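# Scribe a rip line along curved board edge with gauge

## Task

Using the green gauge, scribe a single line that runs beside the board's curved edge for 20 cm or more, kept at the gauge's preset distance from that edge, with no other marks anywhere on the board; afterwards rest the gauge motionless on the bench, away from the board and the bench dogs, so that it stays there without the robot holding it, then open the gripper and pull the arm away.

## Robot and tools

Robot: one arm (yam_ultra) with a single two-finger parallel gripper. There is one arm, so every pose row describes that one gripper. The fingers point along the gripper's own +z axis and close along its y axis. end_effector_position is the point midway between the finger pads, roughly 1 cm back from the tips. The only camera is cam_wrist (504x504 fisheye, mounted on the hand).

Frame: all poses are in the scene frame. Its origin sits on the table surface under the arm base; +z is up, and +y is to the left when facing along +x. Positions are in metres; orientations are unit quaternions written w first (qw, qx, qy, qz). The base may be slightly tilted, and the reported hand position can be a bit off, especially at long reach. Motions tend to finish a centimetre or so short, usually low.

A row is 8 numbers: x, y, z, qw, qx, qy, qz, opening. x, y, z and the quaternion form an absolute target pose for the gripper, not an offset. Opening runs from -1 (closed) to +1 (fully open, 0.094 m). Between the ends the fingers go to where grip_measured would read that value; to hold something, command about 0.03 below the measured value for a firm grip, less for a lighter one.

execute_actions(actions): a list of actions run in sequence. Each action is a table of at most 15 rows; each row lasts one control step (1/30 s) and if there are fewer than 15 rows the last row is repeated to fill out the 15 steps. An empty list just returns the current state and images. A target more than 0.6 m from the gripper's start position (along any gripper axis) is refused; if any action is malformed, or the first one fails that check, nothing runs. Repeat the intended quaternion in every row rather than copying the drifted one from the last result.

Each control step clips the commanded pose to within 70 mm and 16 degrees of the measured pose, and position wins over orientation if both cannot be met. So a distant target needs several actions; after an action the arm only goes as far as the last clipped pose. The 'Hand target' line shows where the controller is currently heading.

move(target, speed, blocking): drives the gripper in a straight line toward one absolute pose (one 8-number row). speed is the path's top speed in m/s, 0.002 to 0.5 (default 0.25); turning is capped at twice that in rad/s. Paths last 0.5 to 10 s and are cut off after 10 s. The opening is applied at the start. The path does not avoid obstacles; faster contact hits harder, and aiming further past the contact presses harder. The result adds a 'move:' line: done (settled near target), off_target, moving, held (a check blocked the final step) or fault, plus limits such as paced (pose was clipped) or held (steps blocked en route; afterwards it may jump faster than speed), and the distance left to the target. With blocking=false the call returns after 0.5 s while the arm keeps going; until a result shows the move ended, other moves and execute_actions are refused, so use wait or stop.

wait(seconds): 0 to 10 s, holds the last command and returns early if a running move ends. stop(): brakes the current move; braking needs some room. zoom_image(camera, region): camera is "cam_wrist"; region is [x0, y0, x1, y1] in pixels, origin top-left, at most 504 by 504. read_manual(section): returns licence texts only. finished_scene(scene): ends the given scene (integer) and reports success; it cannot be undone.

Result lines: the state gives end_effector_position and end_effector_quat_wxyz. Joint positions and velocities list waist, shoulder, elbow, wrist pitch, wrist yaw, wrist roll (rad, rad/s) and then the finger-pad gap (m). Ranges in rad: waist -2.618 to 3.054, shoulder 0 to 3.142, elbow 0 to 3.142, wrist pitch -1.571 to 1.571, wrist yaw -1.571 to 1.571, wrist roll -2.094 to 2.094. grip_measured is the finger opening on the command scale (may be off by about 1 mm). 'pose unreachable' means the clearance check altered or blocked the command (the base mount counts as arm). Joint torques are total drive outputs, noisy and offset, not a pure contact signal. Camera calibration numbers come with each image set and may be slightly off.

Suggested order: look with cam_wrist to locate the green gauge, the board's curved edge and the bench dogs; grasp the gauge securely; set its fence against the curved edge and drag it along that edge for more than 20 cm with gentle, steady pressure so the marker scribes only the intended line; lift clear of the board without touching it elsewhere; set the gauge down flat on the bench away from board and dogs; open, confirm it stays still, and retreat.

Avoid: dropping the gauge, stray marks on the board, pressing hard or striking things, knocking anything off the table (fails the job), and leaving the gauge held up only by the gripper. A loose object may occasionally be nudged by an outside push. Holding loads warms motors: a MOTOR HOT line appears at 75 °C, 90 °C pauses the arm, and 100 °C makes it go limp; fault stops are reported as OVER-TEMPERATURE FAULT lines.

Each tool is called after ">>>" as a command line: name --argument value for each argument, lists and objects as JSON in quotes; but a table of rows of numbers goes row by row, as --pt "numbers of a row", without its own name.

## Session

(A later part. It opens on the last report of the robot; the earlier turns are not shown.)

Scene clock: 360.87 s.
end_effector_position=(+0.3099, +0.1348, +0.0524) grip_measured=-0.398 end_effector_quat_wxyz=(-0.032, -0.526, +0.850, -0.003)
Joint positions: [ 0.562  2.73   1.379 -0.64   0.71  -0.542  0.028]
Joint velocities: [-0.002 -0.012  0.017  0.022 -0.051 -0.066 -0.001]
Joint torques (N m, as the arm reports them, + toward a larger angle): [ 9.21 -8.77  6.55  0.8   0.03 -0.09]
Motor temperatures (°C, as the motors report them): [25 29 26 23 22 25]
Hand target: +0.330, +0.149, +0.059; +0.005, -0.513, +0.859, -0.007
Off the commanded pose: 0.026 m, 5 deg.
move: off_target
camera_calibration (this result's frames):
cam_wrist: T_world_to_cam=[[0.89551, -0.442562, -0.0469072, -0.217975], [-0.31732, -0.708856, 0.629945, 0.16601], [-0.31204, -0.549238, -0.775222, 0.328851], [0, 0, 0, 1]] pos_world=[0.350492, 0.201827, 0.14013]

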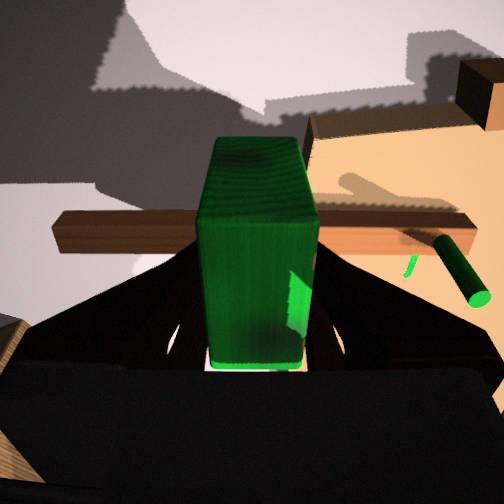

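>>> move --target '[0.3066,0.0946,0.057,0.005,-0.534,0.846,-0.008,-0.44]' --speed 0.015

Scene clock: 367.70 s.
end_effector_position=(+0.2945, +0.1034, +0.0516) grip_measured=-0.398 end_effector_quat_wxyz=(-0.008, -0.542, +0.840, +0.013)
Joint positions: [ 0.499  2.569  1.148 -0.459  0.699 -0.698  0.028]
Joint velocities: [-0.002 -0.022  0.002 -0.007 -0.007  0.037  0.001]
Joint torques (N m, as the arm reports them, + toward a larger angle): [  6.71 -10.73   2.67   0.54   0.35  -0.12]
Motor temperatures (°C, as the motors report them): [26 29 26 23 22 25]
Hand target: +0.306, +0.094, +0.057; +0.004, -0.534, +0.846, -0.009
Off the commanded pose: 0.016 m, 3 deg.
move: off_target
camera_calibration (this result's frames):
cam_wrist: T_world_to_cam=[[0.912709, -0.405728, -0.0484457, -0.226933], [-0.303712, -0.75293, 0.583828, 0.142372], [-0.273352, -0.518152, -0.81043, 0.293403], [0, 0, 0, 1]] pos_world=[0.330566, 0.167151, 0.143668]

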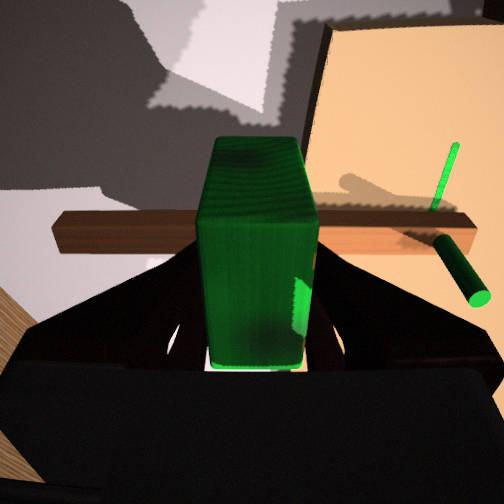

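>>> move --target '[0.2964,0.0563,0.057,0.005,-0.563,0.826,-0.008,-0.44]' --speed 0.015

Scene clock: 374.47 s.
end_effector_position=(+0.2800, +0.0691, +0.0525) grip_measured=-0.398 end_effector_quat_wxyz=(-0.007, -0.575, +0.818, +0.027)
Joint positions: [ 0.424  2.434  1.007 -0.403  0.692 -0.865  0.028]
Joint velocities: [ 0.002  0.007 -0.017  0.037 -0.022  0.037 -0.001]
Joint torques (N m, as the arm reports them, + toward a larger angle): [ 6.33 -9.96  2.61  0.63  0.52 -0.13]
Motor temperatures (°C, as the motors report them): [25 29 25 23 22 25]
Hand target: +0.295, +0.056, +0.057; +0.004, -0.562, +0.827, -0.009
Off the commanded pose: 0.021 m, 5 deg.
move: off_target
camera_calibration (this result's frames):
cam_wrist: T_world_to_cam=[[0.94075, -0.331353, -0.0720712, -0.239357], [-0.234449, -0.789116, 0.56774, 0.0955587], [-0.244995, -0.517205, -0.820047, 0.264842], [0, 0, 0, 1]] pos_world=[0.312464, 0.133073, 0.145679]

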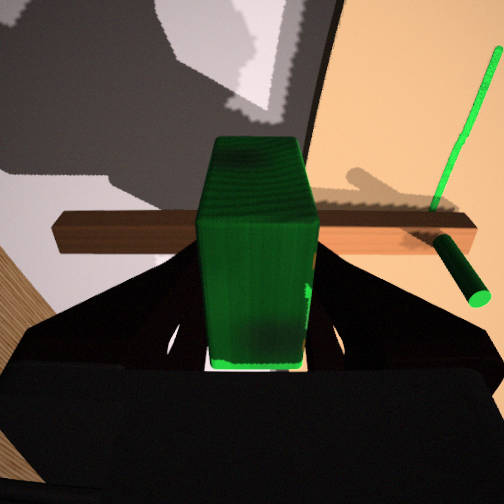

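>>> move --target '[0.2846,0.0186,0.057,0.005,-0.588,0.809,-0.008,-0.44]' --speed 0.018

Scene clock: 379.97 s.
end_effector_position=(+0.2659, +0.0294, +0.0521) grip_measured=-0.398 end_effector_quat_wxyz=(-0.011, -0.603, +0.797, +0.028)
Joint positions: [ 0.337  2.294  0.88  -0.354  0.715 -1.038  0.028]
Joint velocities: [-0.012 -0.017  0.012  0.11  -0.022 -0.007 -0.001]
Joint torques (N m, as the arm reports them, + toward a larger angle): [ 6.29 -9.29  2.54  0.75  0.46 -0.14]
Motor temperatures (°C, as the motors report them): [25 29 25 23 22 25]
Hand target: +0.283, +0.018, +0.057; +0.003, -0.588, +0.809, -0.009
Off the commanded pose: 0.022 m, 5 deg.
move: off_target
camera_calibration (this result's frames):
cam_wrist: T_world_to_cam=[[0.961246, -0.265157, -0.0754832, -0.246449], [-0.176467, -0.802129, 0.570481, 0.0459123], [-0.211814, -0.535052, -0.817835, 0.232132], [0, 0, 0, 1]] pos_world=[0.294169, 0.095683, 0.145051]

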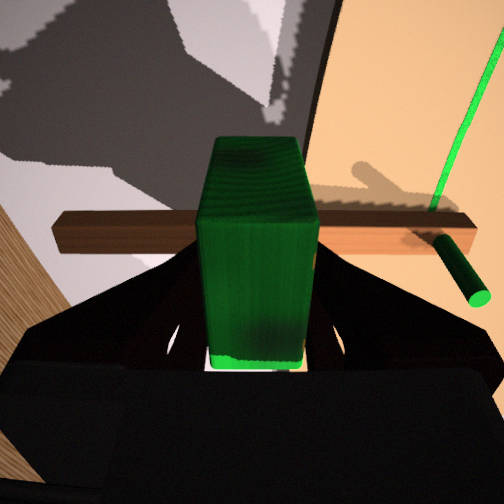

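>>> move --target '[0.2753,-0.0197,0.056,0.015,-0.605,0.796,-0.02,-0.44]' --speed 0.018

Scene clock: 385.10 s.
end_effector_position=(+0.2544, -0.0104, +0.0506) grip_measured=-0.398 end_effector_quat_wxyz=(-0.004, -0.625, +0.781, +0.016)
Joint positions: [ 0.24   2.141  0.747 -0.257  0.743 -1.244  0.028]
Joint velocities: [-0.007 -0.007  0.007 -0.007  0.051 -0.081  0.   ]
Joint torques (N m, as the arm reports them, + toward a larger angle): [ 6.03 -8.72  2.5   0.95  0.36 -0.11]
Motor temperatures (°C, as the motors report them): [25 29 25 23 22 25]
Hand target: +0.274, -0.021, +0.057; +0.013, -0.605, +0.796, -0.021
Off the commanded pose: 0.024 m, 5 deg.
move: off_target
camera_calibration (this result's frames):
cam_wrist: T_world_to_cam=[[0.975932, -0.212845, -0.0474785, -0.250643], [-0.14792, -0.806065, 0.573043, 0.00545493], [-0.16024, -0.552228, -0.818149, 0.19387], [0, 0, 0, 1]] pos_world=[0.276483, 0.0581093, 0.143588]

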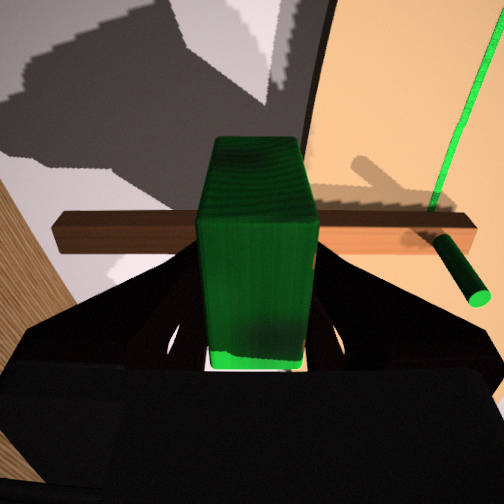

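>>> move --target '[0.266,-0.0583,0.056,0.015,-0.633,0.774,-0.02,-0.44]' --speed 0.018

>>> move --target '[0.260,-0.1027,0.056,0.015,-0.659,0.752,-0.02,-0.44]' --speed 0.018

Scene clock: 392.17 s.
end_effector_position=(+0.2460, -0.0498, +0.0512) grip_measured=-0.397 end_effector_quat_wxyz=(-0.002, -0.653, +0.758, +0.013)
Joint positions: [ 0.131  1.991  0.676 -0.23   0.749 -1.467  0.028]
Joint velocities: [-0.017  0.002 -0.017 -0.066 -0.037  0.007 -0.   ]
Joint torques (N m, as the arm reports them, + toward a larger angle): [ 5.64 -8.16  2.5   0.98  0.24 -0.13]
Motor temperatures (°C, as the motors report them): [25 29 25 23 22 25]
Hand target: +0.265, -0.060, +0.057; +0.014, -0.633, +0.774, -0.021
Off the commanded pose: 0.022 m, 5 deg.
move: off_target
camera_calibration (this result's frames):
cam_wrist: T_world_to_cam=[[0.988996, -0.141851, -0.0420046, -0.250816], [-0.0924297, -0.814171, 0.573222, -0.0419333], [-0.115511, -0.563032, -0.818323, 0.159739], [0, 0, 0, 1]] pos_world=[0.262632, 0.0202192, 0.14422]

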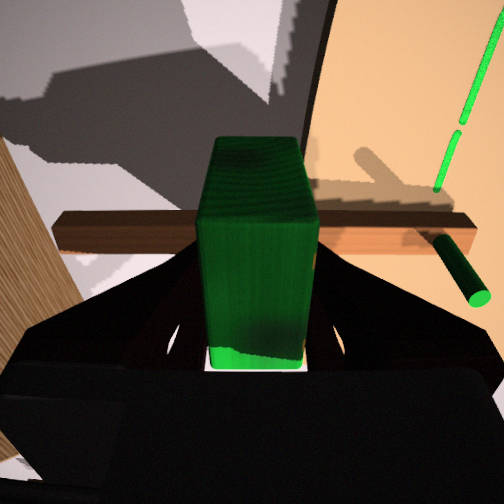

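Scene clock: 395.43 s.
end_effector_position=(+0.2396, -0.0953, +0.0515) grip_measured=-0.397 end_effector_quat_wxyz=(+0.005, +0.679, -0.734, -0.012)
Joint positions: [ 0.001  1.837  0.647 -0.235  0.745 -1.714  0.028]
Joint velocities: [ 0.027 -0.017 -0.022  0.037  0.022 -0.007 -0.001]
Joint torques (N m, as the arm reports them, + toward a larger angle): [ 5.24 -7.96  2.5   1.04  0.07 -0.12]
Motor temperatures (°C, as the motors report them): [25 29 25 23 22 25]
Hand target: +0.258, -0.105, +0.057; -0.014, +0.659, -0.752, +0.022
Off the commanded pose: 0.022 m, 5 deg.
move: off_target
camera_calibration (this result's frames):
cam_wrist: T_world_to_cam=[[0.99651, -0.0721367, -0.0419973, -0.246042], [-0.0347008, -0.815611, 0.577558, -0.0940109], [-0.0759166, -0.574086, -0.815268, 0.122935], [0, 0, 0, 1]] pos_world=[0.251254, -0.0238496, 0.144189]

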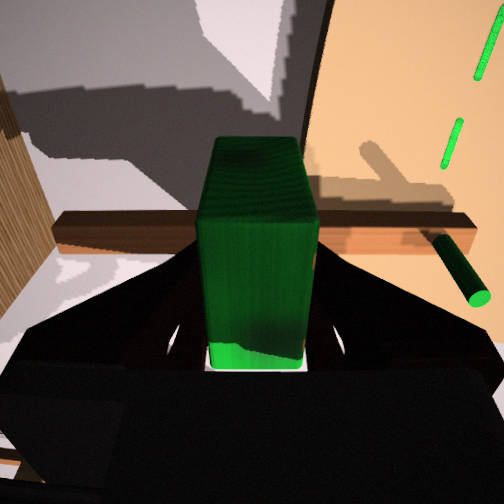

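>>> move --target '[0.260,-0.095,0.051,-0.012,-0.66,0.751,0.014,-0.44]' --speed 0.02

>>> move --target '[0.267,-0.045,0.051,-0.012,-0.636,0.772,0.014,-0.44]' --speed 0.015

Scene clock: 400.90 s.
end_effector_position=(+0.2405, -0.0951, +0.0522) grip_measured=-0.397 end_effector_quat_wxyz=(-0.026, -0.673, +0.739, +0.032)
Joint positions: [ 0.009  1.882  0.721 -0.35   0.755 -1.634  0.028]
Joint velocities: [ 0.012  0.012  0.017 -0.022 -0.051  0.007 -0.001]
Joint torques (N m, as the arm reports them, + toward a larger angle): [ 5.99 -4.06  4.96  0.64  0.    0.07]
Motor temperatures (°C, as the motors report them): [25 29 25 23 22 25]
Hand target: +0.259, -0.096, +0.052; -0.012, -0.660, +0.751, +0.015
Off the commanded pose: 0.020 m, 3 deg.
move: off_target
camera_calibration (this result's frames):
cam_wrist: T_world_to_cam=[[0.991193, -0.0865014, -0.100266, -0.243987], [-0.012681, -0.81569, 0.578351, -0.0995752], [-0.131814, -0.571986, -0.809603, 0.137041], [0, 0, 0, 1]] pos_world=[0.25864, -0.0239425, 0.144074]

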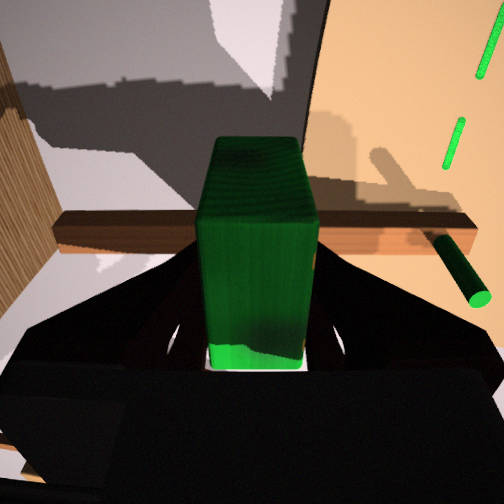

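Scene clock: 404.90 s.
end_effector_position=(+0.2449, -0.0614, +0.0525) grip_measured=-0.398 end_effector_quat_wxyz=(-0.054, -0.646, +0.761, +0.011)
Joint positions: [ 0.137  2.039  0.763 -0.382  0.82  -1.367  0.028]
Joint velocities: [-0.017 -0.002 -0.002  0.022 -0.066 -0.037 -0.   ]
Joint torques (N m, as the arm reports them, + toward a larger angle): [ 7.31 -3.98  5.14  0.75 -0.5  -0.14]
Motor temperatures (°C, as the motors report them): [25 28 25 23 22 25]
Hand target: +0.267, -0.045, +0.053; -0.012, -0.637, +0.771, +0.016
Off the commanded pose: 0.028 m, 5 deg.
move: off_target
camera_calibration (this result's frames):
cam_wrist: T_world_to_cam=[[0.981292, -0.160946, -0.105655, -0.247223], [-0.057865, -0.769959, 0.635464, -0.0613145], [-0.183625, -0.617462, -0.764868, 0.164624], [0, 0, 0, 1]] pos_world=[0.269279, 0.0146496, 0.138758]

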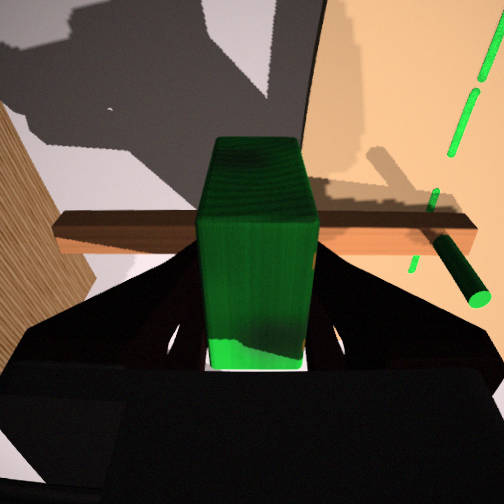

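>>> move --target '[0.279,0.012,0.052,-0.008,-0.604,0.797,0.010,-0.44]' --speed 0.015

Scene clock: 413.23 s.
end_effector_position=(+0.2561, -0.0055, +0.0523) grip_measured=-0.398 end_effector_quat_wxyz=(-0.050, -0.618, +0.785, +0.008)
Joint positions: [ 0.284  2.236  0.859 -0.42   0.793 -1.093  0.028]
Joint velocities: [-0.002 -0.007  0.027  0.037 -0.022  0.037 -0.001]
Joint torques (N m, as the arm reports them, + toward a larger angle): [ 7.95 -5.01  5.6   0.84 -0.37 -0.17]
Motor temperatures (°C, as the motors report them): [25 28 25 23 22 25]
Hand target: +0.280, +0.011, +0.055; -0.007, -0.605, +0.796, +0.012
Off the commanded pose: 0.029 m, 5 deg.
move: off_target
camera_calibration (this result's frames):
cam_wrist: T_world_to_cam=[[0.968263, -0.231784, -0.0935, -0.246927], [-0.121017, -0.762113, 0.636034, -0.00127222], [-0.21868, -0.604533, -0.765976, 0.210166], [0, 0, 0, 1]] pos_world=[0.284895, 0.068849, 0.138703]

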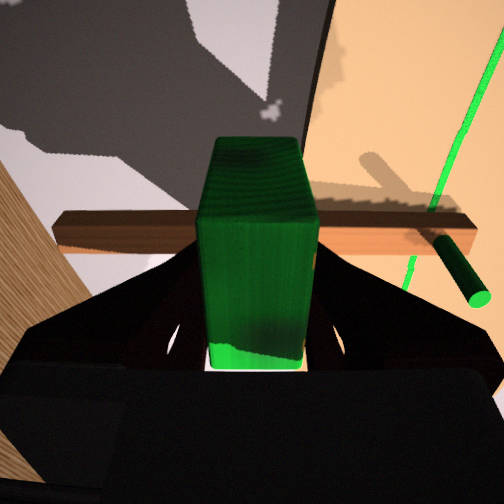

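>>> move --target '[0.266,-0.008,0.057,0.053,-0.610,0.787,-0.069,-0.44]' --speed 0.03

>>> move --target '[0.245,-0.005,0.12,0.053,-0.610,0.787,-0.069,-0.44]' --speed 0.05

>>> move --target '[0.26,-0.12,0.20,0,-0.61,0.79,0,-0.44]' --speed 0.2

Scene clock: 423.70 s.
end_effector_position=(+0.2505, -0.0059, +0.0489) grip_measured=-0.397 end_effector_quat_wxyz=(+0.030, -0.626, +0.777, -0.048)
Joint positions: [ 0.284  2.139  0.597  0.026  0.81  -1.313  0.028]
Joint velocities: [ 0.012 -0.017  0.002  0.081  0.007 -0.095 -0.001]
Joint torques (N m, as the arm reports them, + toward a larger angle): [ 6.74 -7.87  1.98  1.09  0.12 -0.11]
Motor temperatures (°C, as the motors report them): [25 28 25 23 22 25]
Hand target: +0.266, -0.008, +0.057; +0.053, -0.612, +0.786, -0.070
Off the commanded pose: 0.018 m, 4 deg.
move: off_target
camera_calibration (this result's frames):
cam_wrist: T_world_to_cam=[[0.974196, -0.20582, 0.0926307, -0.252361], [-0.219943, -0.773567, 0.594322, 0.026687], [-0.0506672, -0.599359, -0.798875, 0.165666], [0, 0, 0, 1]] pos_world=[0.260112, 0.0679969, 0.139862]

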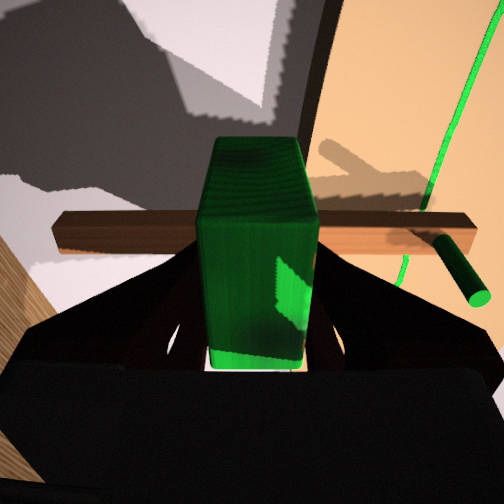

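Scene clock: 425.63 s.
end_effector_position=(+0.2304, -0.0055, +0.1107) grip_measured=-0.397 end_effector_quat_wxyz=(+0.035, -0.619, +0.782, -0.058)
Joint positions: [ 0.498  1.94   0.597 -0.374  0.814 -1.004  0.028]
Joint velocities: [ 0.012  0.012 -0.022 -0.007 -0.037  0.066  0.001]
Joint torques (N m, as the arm reports them, + toward a larger angle): [ 6.34 -6.18  6.13  0.44  0.06  0.07]
Motor temperatures (°C, as the motors report them): [25 28 25 23 22 25]
Hand target: +0.243, -0.004, +0.121; +0.053, -0.611, +0.787, -0.065
Off the commanded pose: 0.017 m, 3 deg.
move: off_target
camera_calibration (this result's frames):
cam_wrist: T_world_to_cam=[[0.96845, -0.221283, 0.11462, -0.239652], [-0.245249, -0.764635, 0.595975, -0.00850428], [-0.0442363, -0.605282, -0.794781, 0.212261], [0, 0, 0, 1]] pos_world=[0.239395, 0.0689442, 0.201238]

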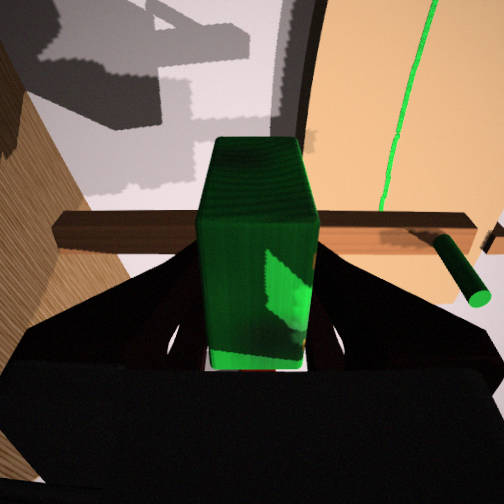

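Scene clock: 427.10 s.
end_effector_position=(+0.2520, -0.1234, +0.1948) grip_measured=-0.398 end_effector_quat_wxyz=(-0.009, -0.615, +0.789, -0.006)
Joint positions: [ 0.336  1.616  0.988 -1.098  0.775 -1.096  0.028]
Joint velocities: [ 0.012 -0.027 -0.007 -0.007 -0.066 -0.066 -0.001]
Joint torques (N m, as the arm reports them, + toward a larger angle): [ 5.08 -4.52  6.74  0.15 -0.11  0.04]
Motor temperatures (°C, as the motors report them): [25 28 25 23 22 25]
Hand target: +0.256, -0.124, +0.200; +0.000, -0.610, +0.792, -0.002
Off the commanded pose: 0.010 m, 1 deg.
move: done
camera_calibration (this result's frames):
cam_wrist: T_world_to_cam=[[0.970744, -0.239178, -0.0211948, -0.272619], [-0.178561, -0.778089, 0.60224, -0.163194], [-0.160534, -0.580837, -0.798034, 0.241722], [0, 0, 0, 1]] pos_world=[0.274308, -0.0517829, 0.285406]

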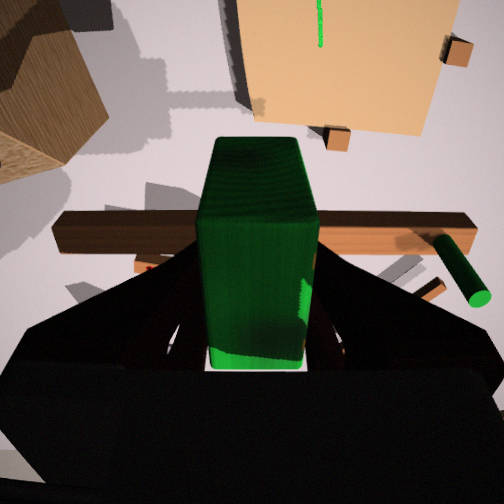

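>>> move --target '[0.18,-0.48,0.14,0,-0.199,0.98,0,-0.44]'

>>> move --target '[0.18,-0.482,0.043,0,-0.199,0.98,0,-0.44]' --speed 0.04

>>> execute_actions --actions '[[[0.18,-0.484,0.045,0,-0.199,0.98,0,0.3]],[[0.18,-0.484,0.045,0,-0.199,0.98,0,0.3]]]'

>>> move --target '[0.18,-0.484,0.14,0,-0.199,0.98,0,0.3]' --speed 0.15

>>> move --target '[0.37,-0.02,0.25,0.309,0,0.951,0,1]'

Scene clock: 434.07 s.
end_effector_position=(+0.1701, -0.4799, +0.1403) grip_measured=-0.398 end_effector_quat_wxyz=(-0.010, -0.207, +0.978, -0.017)
Joint positions: [-0.808  1.58   1.719 -0.999  0.413 -1.549  0.028]
Joint velocities: [ 0.017 -0.017 -0.017 -0.022 -0.051 -0.051  0.   ]
Joint torques (N m, as the arm reports them, + toward a larger angle): [  3.06 -11.65   8.43   0.24  -0.13   0.06]
Motor temperatures (°C, as the motors report them): [25 28 25 23 22 25]
Hand target: +0.174, -0.483, +0.146; +0.000, -0.204, +0.979, -0.019
Off the commanded pose: 0.010 m, 2 deg.
move: done
camera_calibration (this result's frames):
cam_wrist: T_world_to_cam=[[0.409853, -0.912101, 0.00962542, -0.511383], [-0.72765, -0.32057, 0.606432, -0.10999], [-0.550042, -0.255552, -0.795077, 0.199882], [0, 0, 0, 1]] pos_world=[0.239501, -0.450612, 0.230545]

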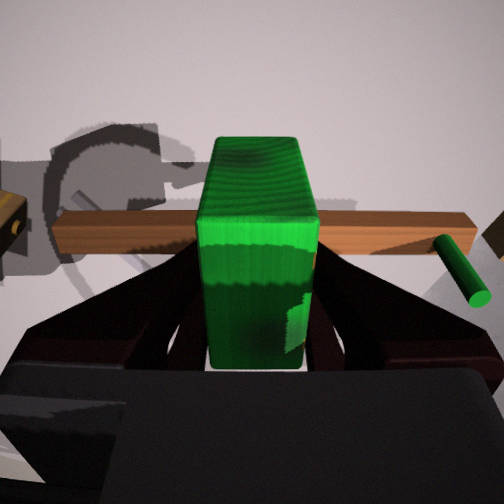

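Scene clock: 436.73 s.
end_effector_position=(+0.1780, -0.4859, +0.0489) grip_measured=-0.398 end_effector_quat_wxyz=(-0.008, -0.199, +0.980, -0.004)
Joint positions: [-0.894  1.774  1.695 -0.782  0.348 -1.593  0.028]
Joint velocities: [-0.017  0.022  0.007  0.051 -0.037  0.007  0.001]
Joint torques (N m, as the arm reports them, + toward a larger angle): [  2.65 -11.78   5.47   0.49  -0.15  -0.07]
Motor temperatures (°C, as the motors report them): [25 28 25 23 22 25]
Hand target: +0.181, -0.484, +0.043; -0.001, -0.200, +0.980, -0.001
Off the commanded pose: 0.007 m, 1 deg.
move: done
camera_calibration (this result's frames):
cam_wrist: T_world_to_cam=[[0.394243, -0.918891, -0.0145603, -0.518558], [-0.732242, -0.323657, 0.599222, -0.0510088], [-0.555333, -0.225577, -0.80045, 0.145851], [0, 0, 0, 1]] pos_world=[0.248083, -0.460107, 0.139762]

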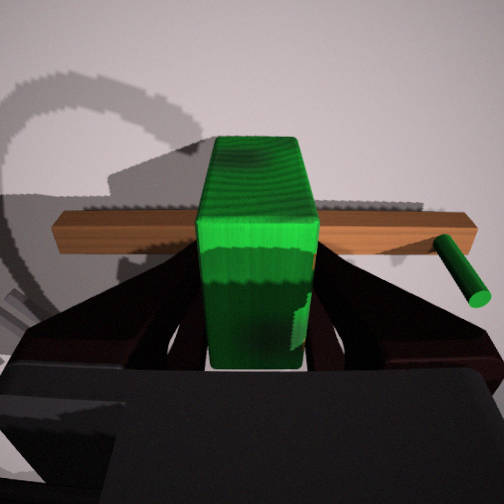

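Scene clock: 437.73 s.
end_effector_position=(+0.1787, -0.4863, +0.0489) grip_measured=+0.297 end_effector_quat_wxyz=(-0.007, -0.198, +0.980, -0.005)
Joint positions: [-0.894  1.774  1.695 -0.779  0.345 -1.593  0.061]
Joint velocities: [-0.017 -0.002  0.002  0.022  0.066 -0.022 -0.   ]
Joint torques (N m, as the arm reports them, + toward a larger angle): [  2.68 -12.27   5.46   0.39  -0.14  -0.05]
Motor temperatures (°C, as the motors report them): [25 28 25 23 22 25]
Hand target: +0.180, -0.484, +0.045; -0.000, -0.199, +0.980, -0.000
Off the commanded pose: 0.005 m, 1 deg.
camera_calibration (this result's frames):
cam_wrist: T_world_to_cam=[[0.393506, -0.919244, -0.0119629, -0.519374], [-0.734562, -0.322219, 0.597155, -0.0494298], [-0.552786, -0.226196, -0.802037, 0.145451], [0, 0, 0, 1]] pos_world=[0.248471, -0.460458, 0.139961]

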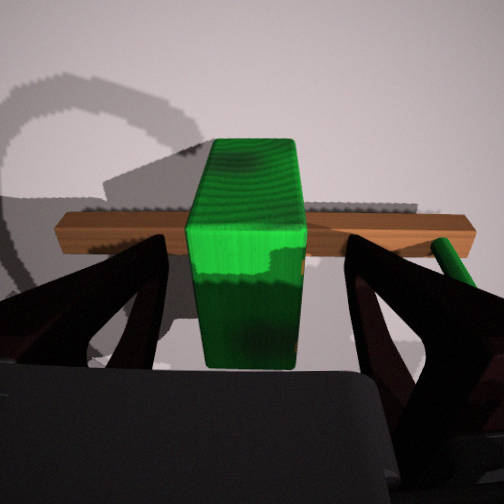

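Scene clock: 439.00 s.
end_effector_position=(+0.1753, -0.4782, +0.1291) grip_measured=+0.297 end_effector_quat_wxyz=(-0.006, -0.199, +0.980, +0.010)
Joint positions: [-0.815  1.645  1.786 -1.052  0.388 -1.518  0.061]
Joint velocities: [ 0.002 -0.007 -0.017 -0.007 -0.037 -0.007 -0.   ]
Joint torques (N m, as the arm reports them, + toward a larger angle): [  4.26 -13.37   7.75   0.14   0.     0.04]
Motor temperatures (°C, as the motors report them): [25 29 26 23 22 25]
Hand target: +0.179, -0.482, +0.140; +0.001, -0.198, +0.980, +0.001
Off the commanded pose: 0.013 m, 1 deg.
move: off_target
camera_calibration (this result's frames):
cam_wrist: T_world_to_cam=[[0.393941, -0.918277, -0.0397182, -0.505677], [-0.731602, -0.339429, 0.591224, -0.105233], [-0.556389, -0.20385, -0.805528, 0.221547], [0, 0, 0, 1]] pos_world=[0.245485, -0.454909, 0.220594]

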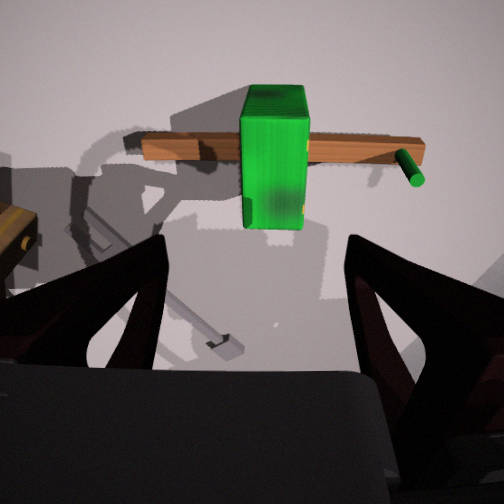

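Scene clock: 441.73 s.
end_effector_position=(+0.3702, -0.0193, +0.2371) grip_measured=+1.000 end_effector_quat_wxyz=(+0.293, -0.004, +0.956, +0.017)
Joint positions: [ 0.585  1.735  0.83  -0.207  0.816 -0.044  0.094]
Joint velocities: [ 0.007 -0.002 -0.007 -0.066  0.022  0.022  0.   ]
Joint torques (N m, as the arm reports them, + toward a larger angle): [ 6.36 -3.76  7.97  1.45  0.04  0.04]
Motor temperatures (°C, as the motors report them): [25 29 26 23 22 25]
Hand target: +0.378, -0.018, +0.247; +0.307, +0.006, +0.952, +0.018
Off the commanded pose: 0.013 m, 3 deg.
move: off_target
camera_calibration (this result's frames):
cam_wrist: T_world_to_cam=[[0.0321334, -0.99857, -0.0427263, -0.0236696], [-0.999015, -0.033398, 0.0292185, 0.367405], [-0.0306037, 0.0417453, -0.998659, 0.366358], [0, 0, 0, 1]] pos_world=[0.379016, -0.0266589, 0.354121]

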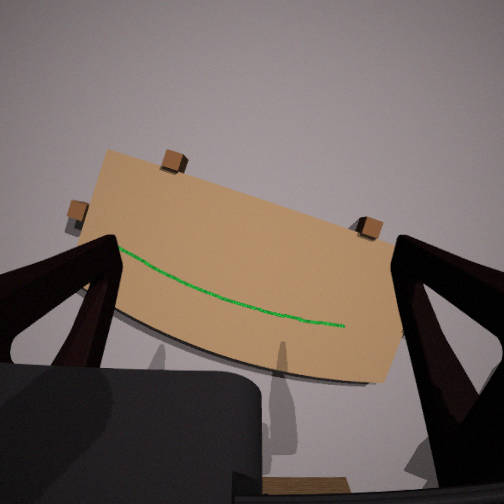

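>>> finished_scene --scene 1

The scene is finished: the task was done.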